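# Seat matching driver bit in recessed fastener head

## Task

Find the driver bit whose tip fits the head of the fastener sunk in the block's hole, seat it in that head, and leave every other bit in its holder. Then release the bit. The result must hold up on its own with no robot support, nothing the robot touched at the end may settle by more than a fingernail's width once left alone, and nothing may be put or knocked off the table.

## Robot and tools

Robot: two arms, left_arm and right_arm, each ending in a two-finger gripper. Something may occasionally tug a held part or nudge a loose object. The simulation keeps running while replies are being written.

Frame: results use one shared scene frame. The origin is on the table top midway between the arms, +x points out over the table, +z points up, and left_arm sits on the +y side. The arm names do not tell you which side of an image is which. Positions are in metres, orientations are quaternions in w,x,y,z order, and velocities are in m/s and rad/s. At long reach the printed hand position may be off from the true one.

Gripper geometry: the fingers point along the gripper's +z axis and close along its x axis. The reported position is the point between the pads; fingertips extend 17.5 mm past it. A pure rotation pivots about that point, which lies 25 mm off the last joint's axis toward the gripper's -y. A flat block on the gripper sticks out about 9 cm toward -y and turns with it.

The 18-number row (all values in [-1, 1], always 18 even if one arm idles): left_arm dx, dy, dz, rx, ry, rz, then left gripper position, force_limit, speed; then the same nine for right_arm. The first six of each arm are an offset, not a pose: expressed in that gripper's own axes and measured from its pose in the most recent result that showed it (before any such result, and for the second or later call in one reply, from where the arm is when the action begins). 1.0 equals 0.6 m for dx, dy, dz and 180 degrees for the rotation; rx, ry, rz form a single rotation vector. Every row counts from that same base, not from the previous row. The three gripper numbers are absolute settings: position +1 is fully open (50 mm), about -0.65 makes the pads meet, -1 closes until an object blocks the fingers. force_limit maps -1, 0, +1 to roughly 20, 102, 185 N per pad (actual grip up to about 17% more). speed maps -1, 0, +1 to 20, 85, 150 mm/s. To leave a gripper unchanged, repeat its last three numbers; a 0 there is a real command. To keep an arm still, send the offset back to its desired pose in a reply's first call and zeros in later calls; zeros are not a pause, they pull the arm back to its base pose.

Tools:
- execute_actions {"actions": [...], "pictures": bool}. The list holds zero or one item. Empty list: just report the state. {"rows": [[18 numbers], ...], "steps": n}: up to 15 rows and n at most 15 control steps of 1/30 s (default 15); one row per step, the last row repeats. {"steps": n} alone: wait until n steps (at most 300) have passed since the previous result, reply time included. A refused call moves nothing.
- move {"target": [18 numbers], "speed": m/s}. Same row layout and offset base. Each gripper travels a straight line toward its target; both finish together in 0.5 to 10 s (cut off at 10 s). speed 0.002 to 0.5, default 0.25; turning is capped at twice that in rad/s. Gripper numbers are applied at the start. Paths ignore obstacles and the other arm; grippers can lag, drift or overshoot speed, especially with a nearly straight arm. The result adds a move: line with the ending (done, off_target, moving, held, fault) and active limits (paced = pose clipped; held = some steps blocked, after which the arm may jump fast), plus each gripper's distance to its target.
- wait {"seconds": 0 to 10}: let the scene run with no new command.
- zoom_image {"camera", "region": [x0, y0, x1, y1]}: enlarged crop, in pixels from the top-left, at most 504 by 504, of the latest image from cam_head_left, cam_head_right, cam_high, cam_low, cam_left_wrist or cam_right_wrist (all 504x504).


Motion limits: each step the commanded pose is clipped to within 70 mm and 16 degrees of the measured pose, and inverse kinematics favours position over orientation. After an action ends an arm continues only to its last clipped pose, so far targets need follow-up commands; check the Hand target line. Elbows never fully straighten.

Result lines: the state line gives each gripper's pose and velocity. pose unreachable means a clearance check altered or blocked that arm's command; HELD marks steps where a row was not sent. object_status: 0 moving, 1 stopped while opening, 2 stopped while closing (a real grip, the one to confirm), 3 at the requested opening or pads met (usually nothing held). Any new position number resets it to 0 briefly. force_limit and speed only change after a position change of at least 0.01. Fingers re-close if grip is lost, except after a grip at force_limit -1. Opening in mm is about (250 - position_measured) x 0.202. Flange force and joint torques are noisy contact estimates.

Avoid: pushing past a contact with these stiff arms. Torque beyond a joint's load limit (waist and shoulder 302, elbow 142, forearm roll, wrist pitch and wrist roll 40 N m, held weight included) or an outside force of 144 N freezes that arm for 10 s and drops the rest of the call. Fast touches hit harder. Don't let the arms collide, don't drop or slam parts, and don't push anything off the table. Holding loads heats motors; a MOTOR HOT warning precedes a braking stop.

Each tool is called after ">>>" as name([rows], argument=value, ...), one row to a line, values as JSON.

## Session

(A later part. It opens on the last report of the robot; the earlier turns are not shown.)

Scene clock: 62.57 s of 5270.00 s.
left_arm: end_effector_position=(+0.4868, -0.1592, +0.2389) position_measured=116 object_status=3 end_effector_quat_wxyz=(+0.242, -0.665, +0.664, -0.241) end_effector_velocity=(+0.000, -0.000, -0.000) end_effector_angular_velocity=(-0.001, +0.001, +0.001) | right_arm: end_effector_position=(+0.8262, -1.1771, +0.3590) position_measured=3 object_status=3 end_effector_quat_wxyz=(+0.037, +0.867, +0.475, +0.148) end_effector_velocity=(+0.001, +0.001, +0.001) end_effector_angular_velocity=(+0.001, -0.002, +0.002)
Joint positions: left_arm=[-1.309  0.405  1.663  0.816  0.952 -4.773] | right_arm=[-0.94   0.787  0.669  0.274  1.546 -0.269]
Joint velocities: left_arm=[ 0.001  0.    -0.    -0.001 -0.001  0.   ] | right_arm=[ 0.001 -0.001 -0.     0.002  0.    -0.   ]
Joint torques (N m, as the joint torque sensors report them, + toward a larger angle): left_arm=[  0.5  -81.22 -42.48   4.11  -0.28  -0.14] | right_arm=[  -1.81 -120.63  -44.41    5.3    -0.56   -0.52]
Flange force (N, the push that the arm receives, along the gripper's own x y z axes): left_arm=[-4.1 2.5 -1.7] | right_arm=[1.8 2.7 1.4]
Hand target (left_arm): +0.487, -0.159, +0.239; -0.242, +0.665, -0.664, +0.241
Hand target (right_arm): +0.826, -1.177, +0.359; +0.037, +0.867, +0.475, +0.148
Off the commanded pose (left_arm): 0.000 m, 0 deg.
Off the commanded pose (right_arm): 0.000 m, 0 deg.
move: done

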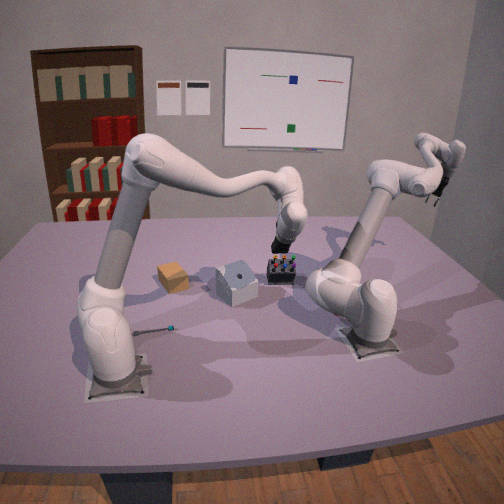

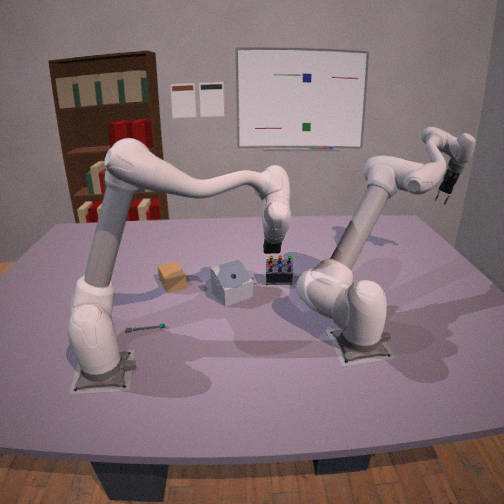

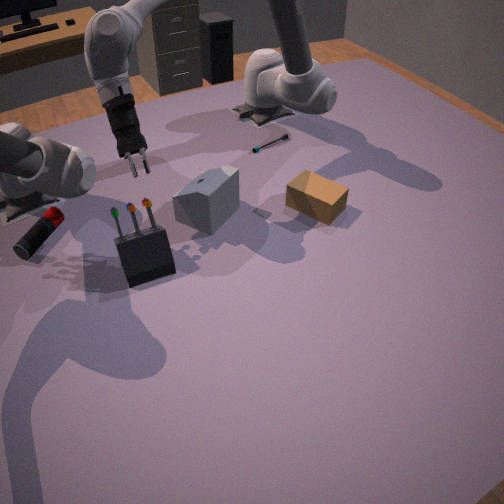

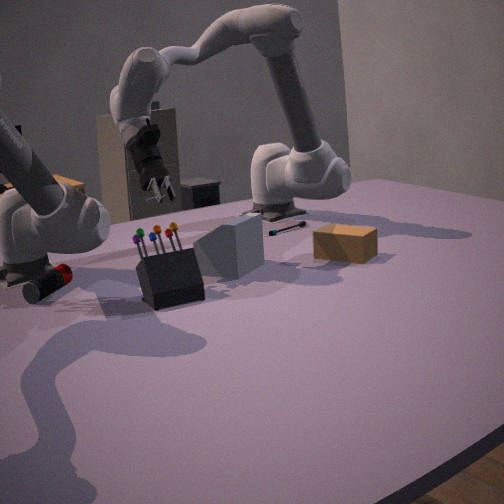

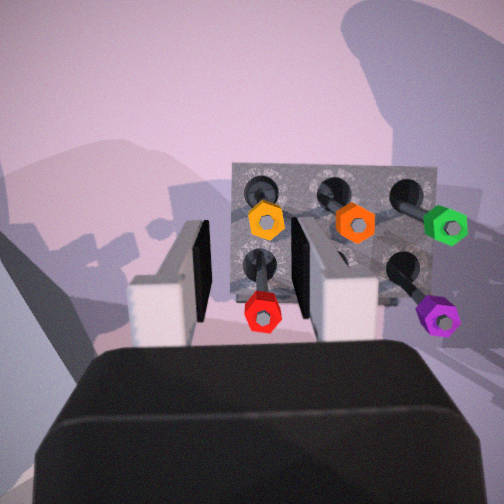

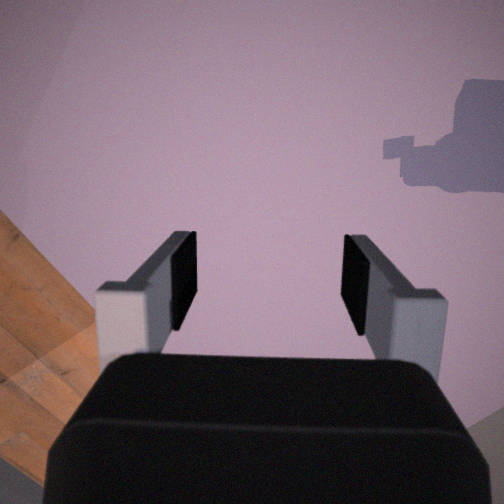

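>>> zoom_image(camera="cam_left_wrist", region=[230,235,290,295])

>>> move(target=[0.075,-0.01,0,0,0,0,0.25,0,0,0,0,0,0,0,0,1,0,0], speed=0.2)

>>> zoom_image(camera="cam_left_wrist", region=[225,170,295,240])

>>> move(target=[0.078,0,0,0,0,0,0.25,0,0,0,0,0,0,0,0,1,0,0], speed=0.2)

>>> zoom_image(camera="cam_left_wrist", region=[225,170,295,240])

>>> move(target=[0,0.078,0,0,0,0,0.25,0,0,0,0,0,0,0,0,1,0,0], speed=0.2)

>>> zoom_image(camera="cam_left_wrist", region=[225,170,295,240])

Region (230, 235, 290, 295) of cam_left_wrist's 504x504 image, scaled by 8.400, with more detail than that image has.

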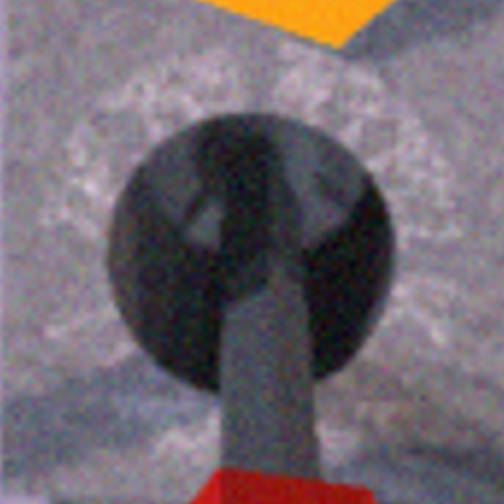

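Scene clock: 68.07 s of 5270.00 s.
left_arm: end_effector_position=(+0.4913, -0.2042, +0.2428) position_measured=116 object_status=3 end_effector_quat_wxyz=(+0.242, -0.665, +0.664, -0.241) end_effector_velocity=(+0.000, +0.000, +0.002) end_effector_angular_velocity=(-0.003, +0.000, +0.002) | right_arm: end_effector_position=(+0.8262, -1.1771, +0.3590) position_measured=3 object_status=3 end_effector_quat_wxyz=(+0.037, +0.867, +0.475, +0.148) end_effector_velocity=(-0.001, -0.001, -0.001) end_effector_angular_velocity=(+0.000, +0.001, -0.001)
Joint positions: left_arm=[-1.325  0.463  1.566  0.797  0.989 -4.751] | right_arm=[-0.94   0.787  0.669  0.274  1.546 -0.269]
Joint velocities: left_arm=[ 0.001 -0.002 -0.001 -0.001  0.    -0.   ] | right_arm=[-0.001  0.     0.    -0.001  0.     0.   ]
Joint torques (N m, as the joint torque sensors report them, + toward a larger angle): left_arm=[ -0.13 -88.13 -42.6    4.2   -0.27  -0.08] | right_arm=[  -0.04 -121.4   -43.58    5.32   -0.48   -0.44]
Flange force (N, the push that the arm receives, along the gripper's own x y z axes): left_arm=[-3.8 0.5 -1.2] | right_arm=[-1.3 8.2 0.1]
Hand target (left_arm): +0.491, -0.204, +0.243; -0.242, +0.665, -0.664, +0.241
Hand target (right_arm): +0.826, -1.177, +0.359; +0.037, +0.867, +0.475, +0.148
Off the commanded pose (left_arm): 0.000 m, 0 deg.
Off the commanded pose (right_arm): 0.000 m, 0 deg.
After step 90, 1.80 s passed at rest.
move: done

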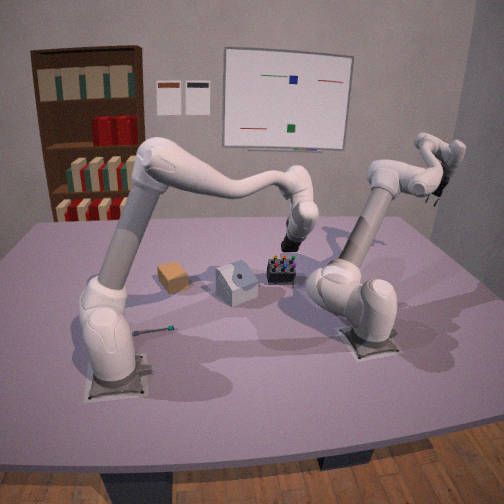

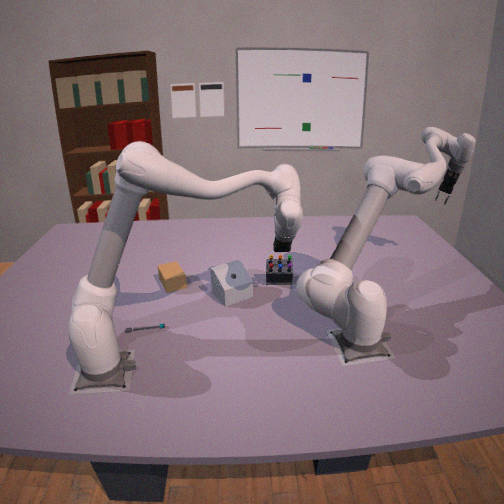

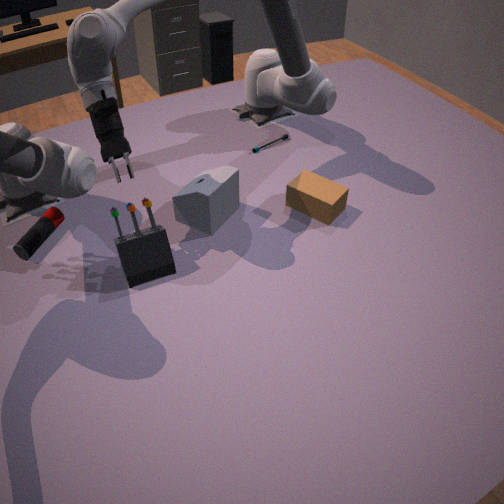

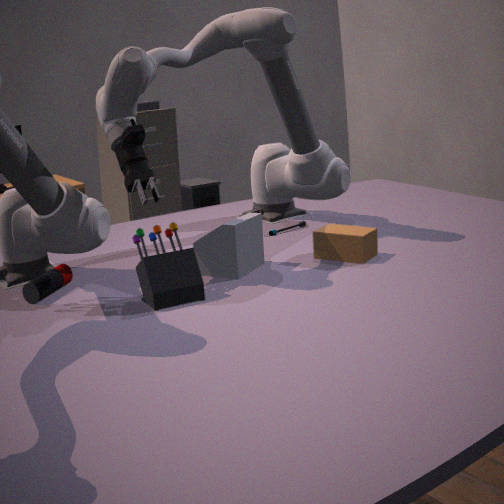

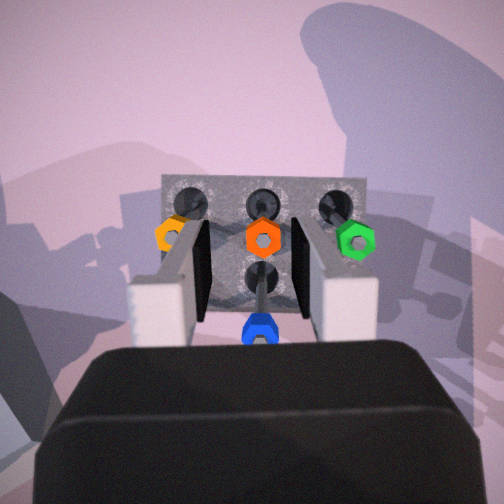

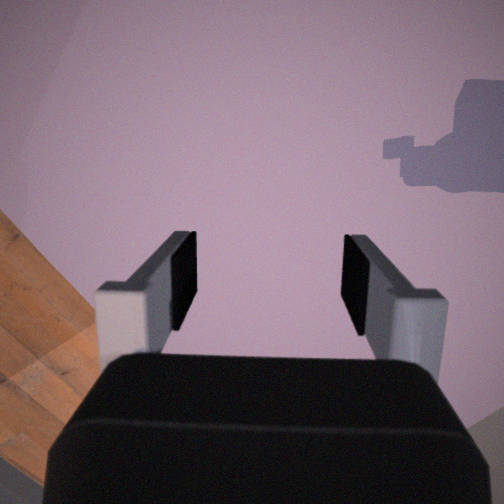

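Region (225, 170, 295, 240) of cam_left_wrist's 504x504 image, scaled by 7.200, with more detail than that image has.

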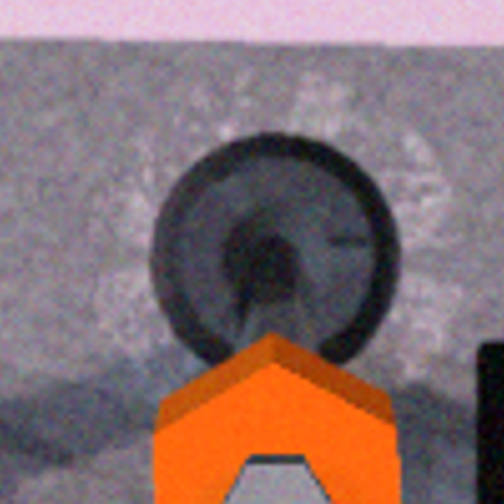

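Scene clock: 68.77 s of 5270.00 s.
left_arm: end_effector_position=(+0.4912, -0.2511, +0.2428) position_measured=116 object_status=3 end_effector_quat_wxyz=(+0.242, -0.665, +0.664, -0.241) end_effector_velocity=(+0.001, -0.000, +0.001) end_effector_angular_velocity=(-0.002, +0.000, +0.001) | right_arm: end_effector_position=(+0.8262, -1.1771, +0.3590) position_measured=3 object_status=3 end_effector_quat_wxyz=(+0.037, +0.867, +0.475, +0.148) end_effector_velocity=(-0.001, -0.001, +0.000) end_effector_angular_velocity=(+0.001, -0.000, -0.001)
Joint positions: left_arm=[-1.346  0.526  1.466  0.78   1.029 -4.736] | right_arm=[-0.94   0.787  0.669  0.274  1.546 -0.269]
Joint velocities: left_arm=[ 0.001 -0.    -0.002 -0.001  0.     0.001] | right_arm=[-0.001 -0.     0.     0.001  0.    -0.   ]
Joint torques (N m, as the joint torque sensors report them, + toward a larger angle): left_arm=[  0.82 -94.18 -43.76   4.39  -0.36  -0.19] | right_arm=[  -1.24 -121.86  -44.41    5.13   -0.55   -0.62]
Flange force (N, the push that the arm receives, along the gripper's own x y z axes): left_arm=[-5.1 2.4 -2.0] | right_arm=[0.1 6.0 1.5]
Hand target (left_arm): +0.491, -0.251, +0.243; -0.242, +0.665, -0.664, +0.241
Hand target (right_arm): +0.826, -1.177, +0.359; +0.037, +0.867, +0.475, +0.148
Off the commanded pose (left_arm): 0.000 m, 0 deg.
Off the commanded pose (right_arm): 0.000 m, 0 deg.
move: done

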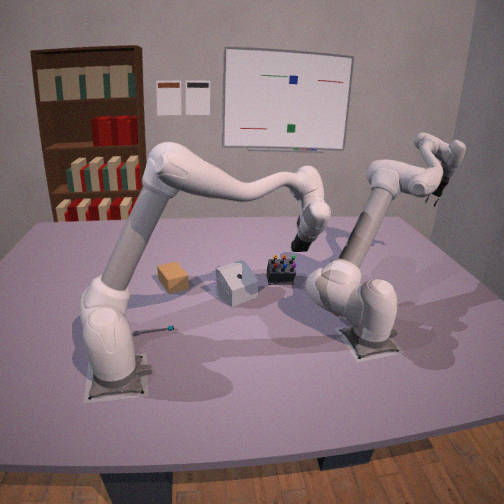

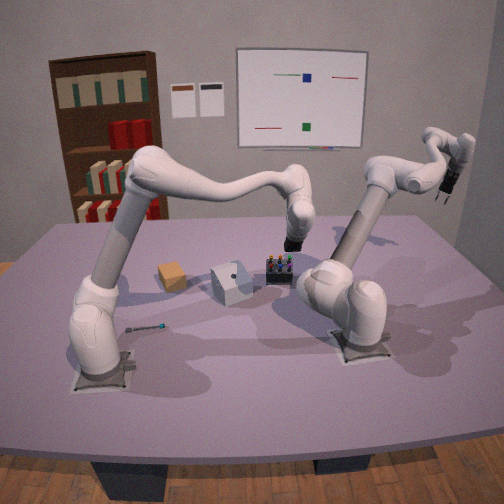

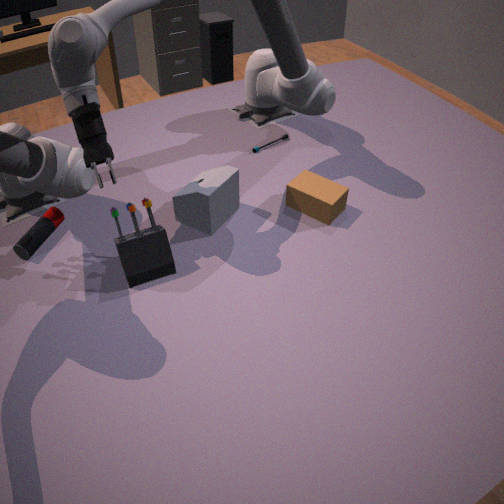

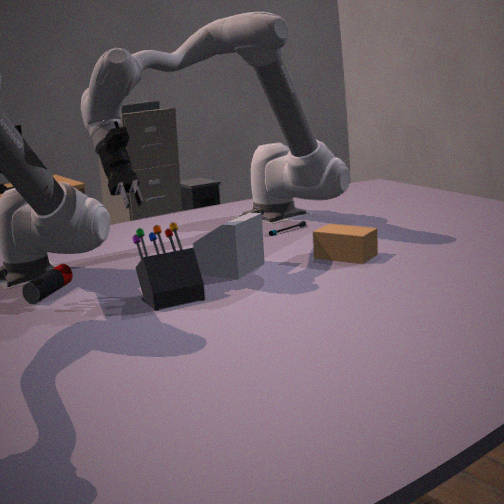

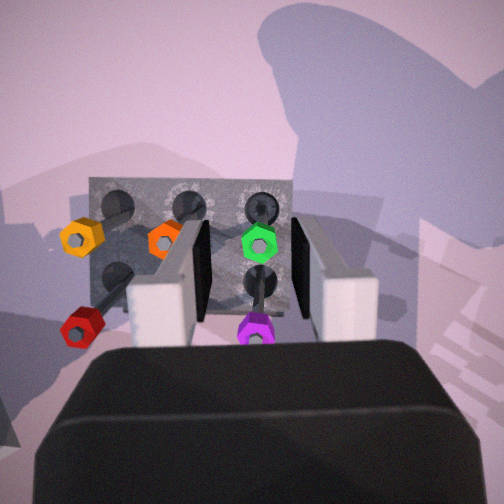

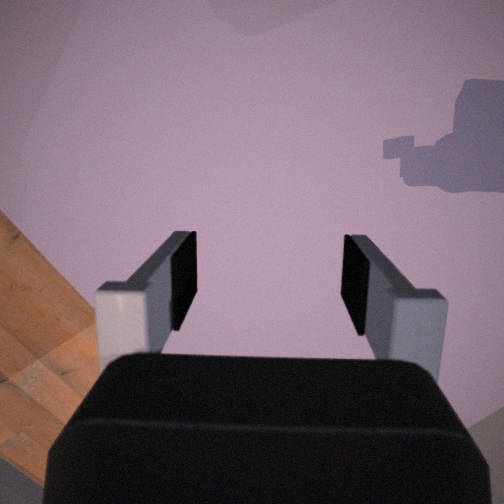

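Region (225, 170, 295, 240) of cam_left_wrist's 504x504 image, scaled by 7.200, with more detail than that image has.

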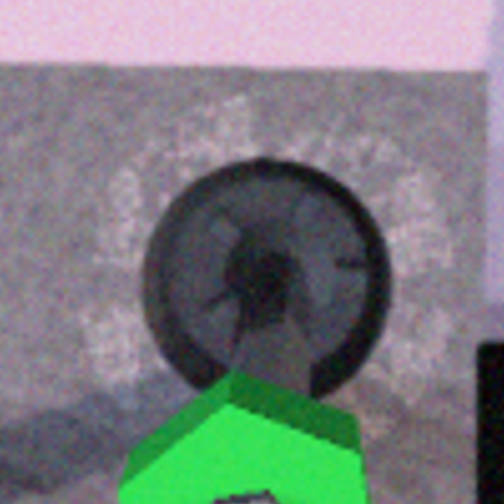

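Scene clock: 69.47 s of 5270.00 s.
left_arm: end_effector_position=(+0.4554, -0.2510, +0.2127) position_measured=116 object_status=3 end_effector_quat_wxyz=(+0.242, -0.665, +0.664, -0.241) end_effector_velocity=(-0.000, -0.000, -0.002) end_effector_angular_velocity=(+0.003, -0.000, -0.002) | right_arm: end_effector_position=(+0.8262, -1.1771, +0.3590) position_measured=3 object_status=3 end_effector_quat_wxyz=(+0.037, +0.867, +0.475, +0.148) end_effector_velocity=(+0.000, +0.000, -0.001) end_effector_angular_velocity=(+0.001, +0.000, +0.000)
Joint positions: left_arm=[-1.388  0.528  1.523  0.803  1.014 -4.816] | right_arm=[-0.94   0.787  0.669  0.274  1.546 -0.269]
Joint velocities: left_arm=[-0.001  0.001  0.001  0.001 -0.     0.001] | right_arm=[0.    0.001 0.    0.001 0.    0.   ]
Joint torques (N m, as the joint torque sensors report them, + toward a larger angle): left_arm=[  2.05 -93.18 -42.47   4.38  -0.31  -0.1 ] | right_arm=[  -1.27 -122.83  -44.77    5.44   -0.34   -0.66]
Flange force (N, the push that the arm receives, along the gripper's own x y z axes): left_arm=[-3.4 3.5 -2.7] | right_arm=[-0.1 6.2 2.5]
Hand target (left_arm): +0.455, -0.251, +0.213; -0.242, +0.665, -0.664, +0.241
Hand target (right_arm): +0.826, -1.177, +0.359; +0.037, +0.867, +0.475, +0.148
Off the commanded pose (left_arm): 0.000 m, 0 deg.
Off the commanded pose (right_arm): 0.000 m, 0 deg.
move: done

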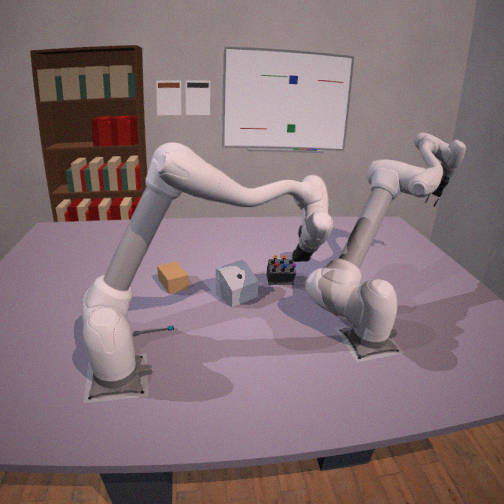

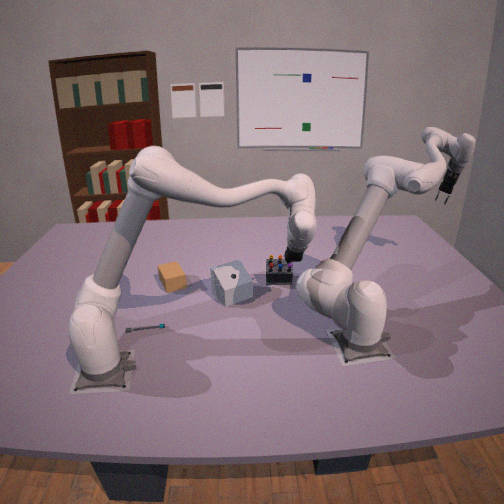

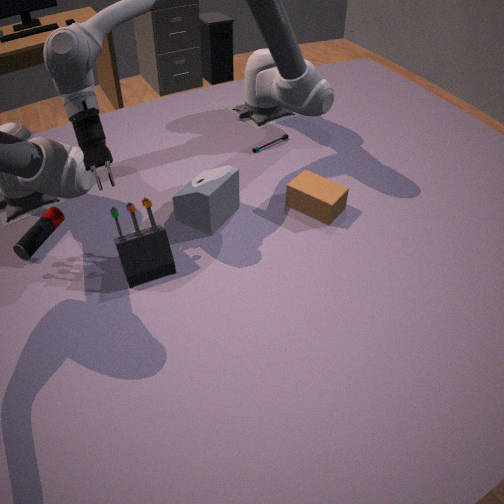

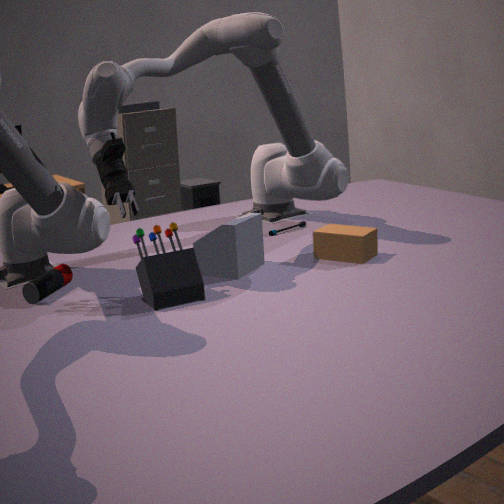

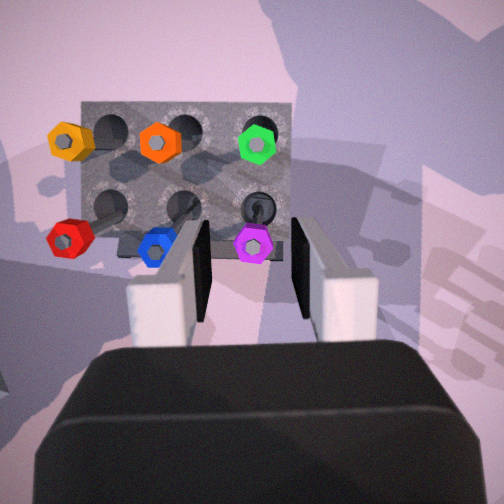

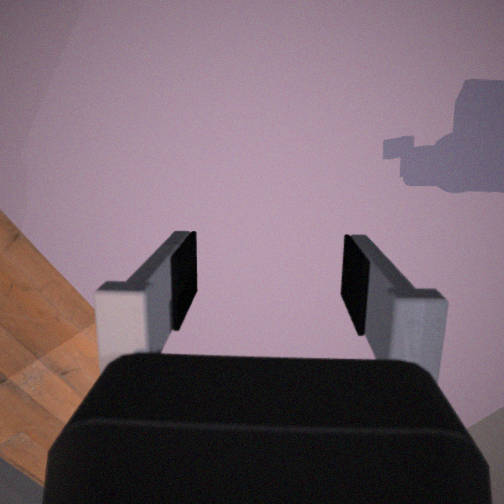

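Region (225, 170, 295, 240) of cam_left_wrist's 504x504 image, scaled by 7.200, with more detail than that image has.

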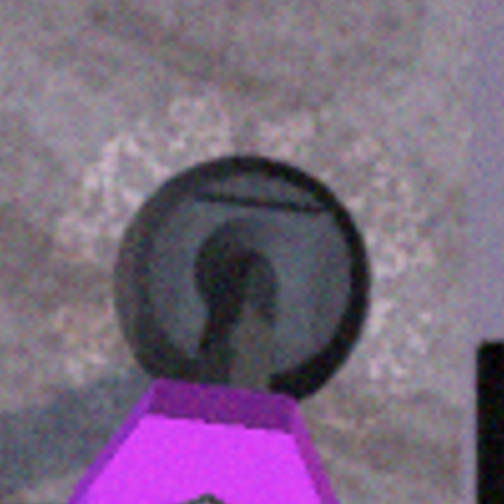

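>>> move(target=[-0.147,0.01,0.065,-0.025,-0.005,-0.122,0.25,0,0,0,0,0,0,0,0,1,0,0], speed=0.15)

Scene clock: 76.40 s of 5270.00 s.
left_arm: end_effector_position=(+0.4759, -0.1628, +0.1790) position_measured=116 object_status=3 end_effector_quat_wxyz=(-0.170, +0.790, -0.533, +0.251) end_effector_velocity=(+0.001, +0.001, +0.000) end_effector_angular_velocity=(+0.000, -0.001, +0.001) | right_arm: end_effector_position=(+0.8262, -1.1771, +0.3590) position_measured=3 object_status=3 end_effector_quat_wxyz=(+0.037, +0.867, +0.475, +0.148) end_effector_velocity=(-0.000, -0.001, -0.000) end_effector_angular_velocity=(-0.001, +0.000, -0.000)
Joint positions: left_arm=[-1.305  0.461  1.664  0.747  0.905 -5.144] | right_arm=[-0.94   0.787  0.669  0.274  1.546 -0.269]
Joint velocities: left_arm=[ 0.001 -0.001  0.001  0.002  0.001 -0.001] | right_arm=[-0.    -0.     0.    -0.001 -0.    -0.   ]
Joint torques (N m, as the joint torque sensors report them, + toward a larger angle): left_arm=[  1.15 -84.41 -41.41   4.41  -0.16  -0.03] | right_arm=[   0.92 -120.15  -44.35    5.14   -0.57   -0.6 ]
Flange force (N, the push that the arm receives, along the gripper's own x y z axes): left_arm=[-6.9 0.0 -3.6] | right_arm=[-0.4 1.5 0.9]
Hand target (left_arm): +0.476, -0.163, +0.179; -0.170, +0.790, -0.533, +0.251
Hand target (right_arm): +0.826, -1.177, +0.359; +0.037, +0.867, +0.475, +0.148
Off the commanded pose (left_arm): 0.000 m, 0 deg.
Off the commanded pose (right_arm): 0.000 m, 0 deg.
After step 90, 2.37 s passed at rest.
move: done

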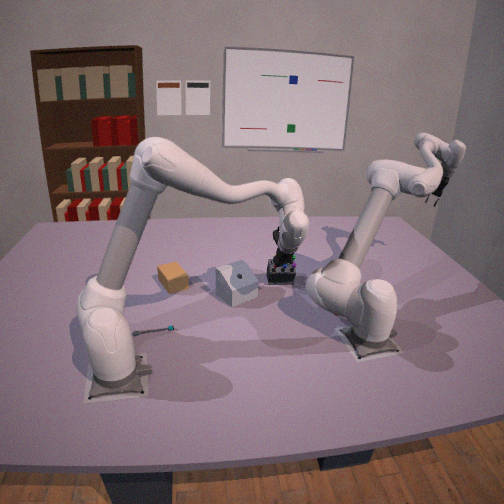

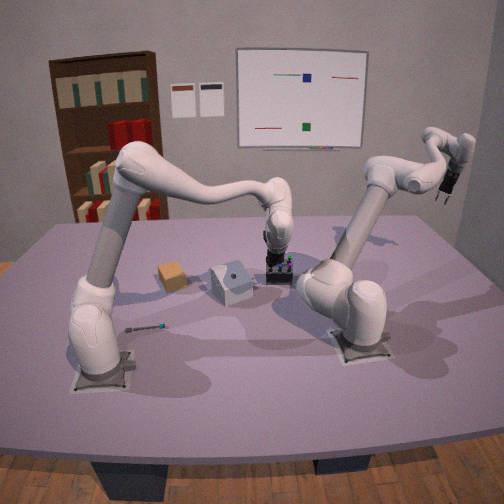

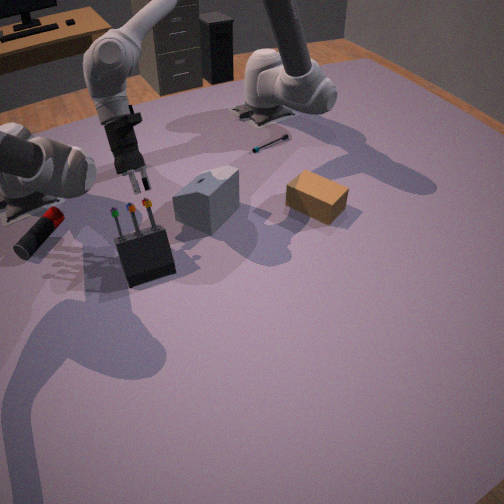

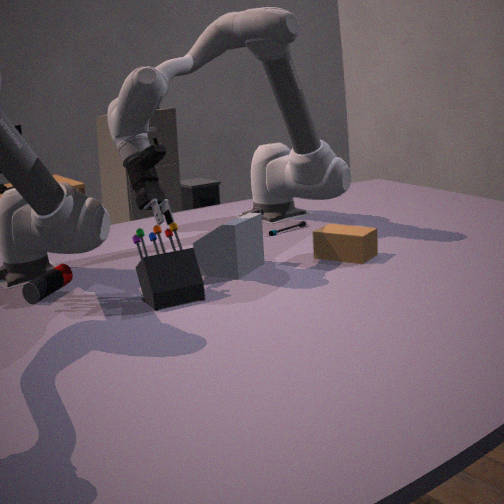

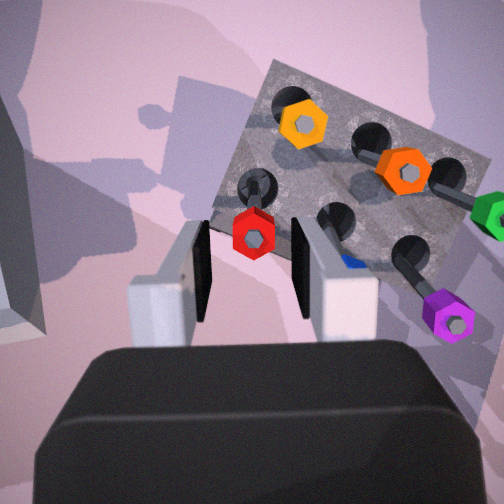

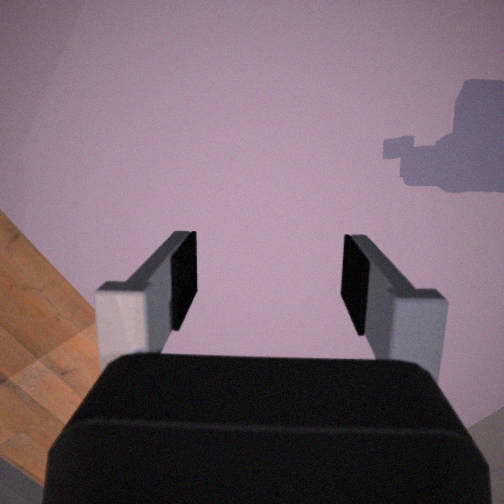

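>>> move(target=[0.001,0,0.077,0,0,0,0.25,0,0,0,0,0,0,0,0,1,0,0], speed=0.05)

Scene clock: 79.17 s of 5270.00 s.
left_arm: end_effector_position=(+0.5029, -0.1634, +0.1414) position_measured=116 object_status=3 end_effector_quat_wxyz=(-0.170, +0.790, -0.533, +0.251) end_effector_velocity=(+0.001, -0.001, +0.002) end_effector_angular_velocity=(-0.002, -0.003, -0.001) | right_arm: end_effector_position=(+0.8262, -1.1771, +0.3590) position_measured=3 object_status=3 end_effector_quat_wxyz=(+0.037, +0.867, +0.475, +0.148) end_effector_velocity=(+0.000, +0.000, -0.000) end_effector_angular_velocity=(-0.001, +0.001, +0.000)
Joint positions: left_arm=[-1.272  0.511  1.663  0.777  0.851 -5.163] | right_arm=[-0.94   0.787  0.669  0.274  1.546 -0.269]
Joint velocities: left_arm=[-0.    -0.001 -0.001  0.003  0.    -0.   ] | right_arm=[ 0.     0.    -0.    -0.001 -0.    -0.   ]
Joint torques (N m, as the joint torque sensors report them, + toward a larger angle): left_arm=[  0.77 -87.52 -39.85   3.98  -0.15  -0.02] | right_arm=[   0.71 -120.69  -44.57    5.6    -0.42   -0.46]
Flange force (N, the push that the arm receives, along the gripper's own x y z axes): left_arm=[-5.8 -0.6 -5.0] | right_arm=[-1.6 1.3 1.3]
Hand target (left_arm): +0.503, -0.163, +0.141; -0.170, +0.790, -0.533, +0.251
Hand target (right_arm): +0.826, -1.177, +0.359; +0.037, +0.867, +0.475, +0.148
Off the commanded pose (left_arm): 0.000 m, 0 deg.
Off the commanded pose (right_arm): 0.000 m, 0 deg.
move: done

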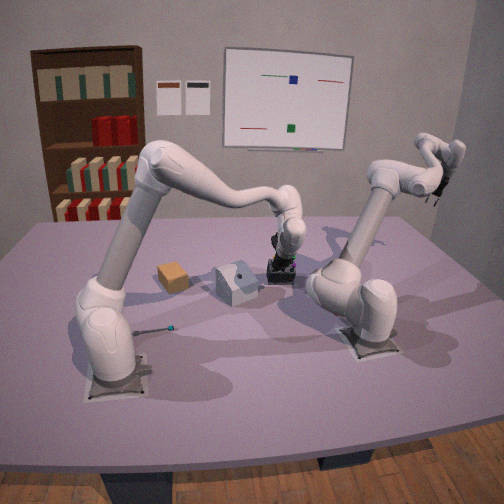

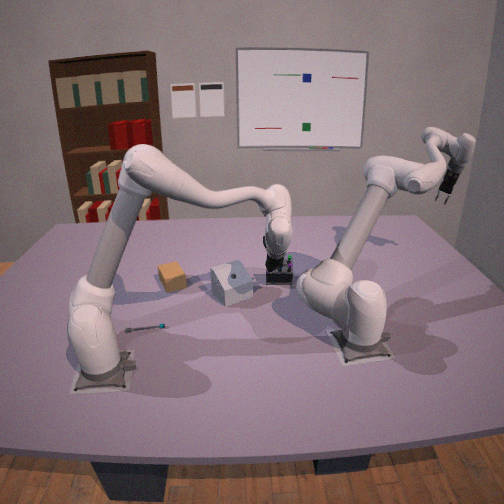

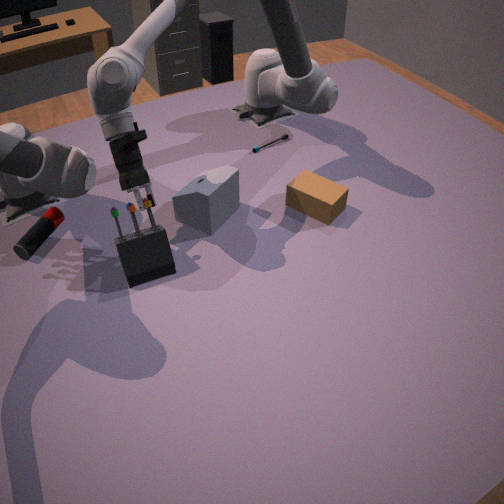

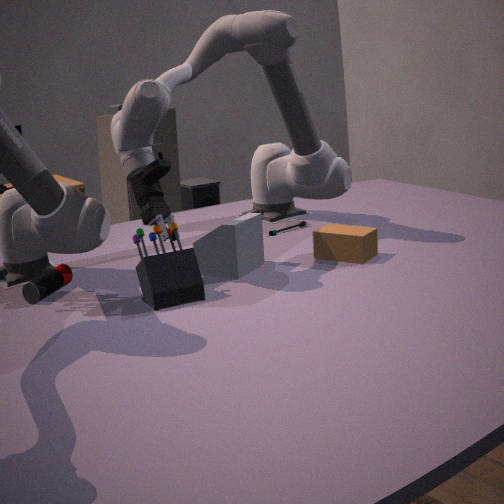

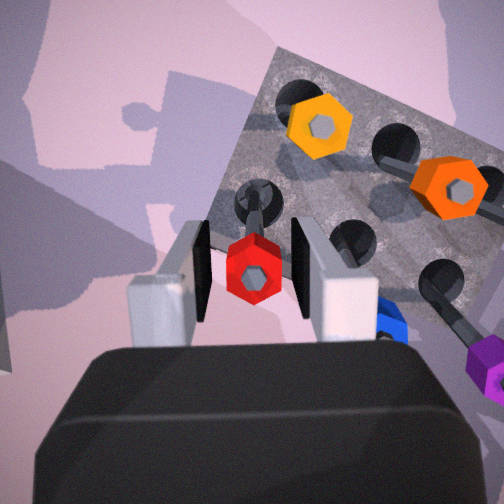

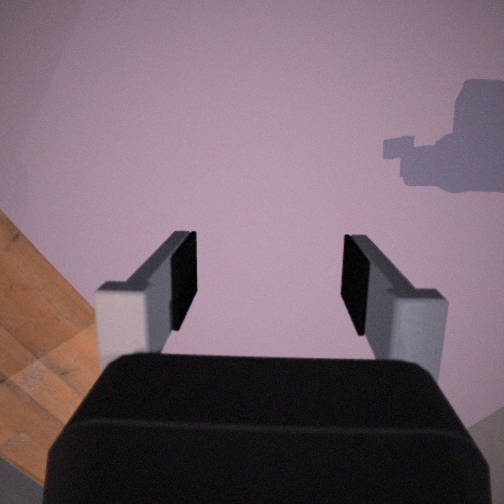

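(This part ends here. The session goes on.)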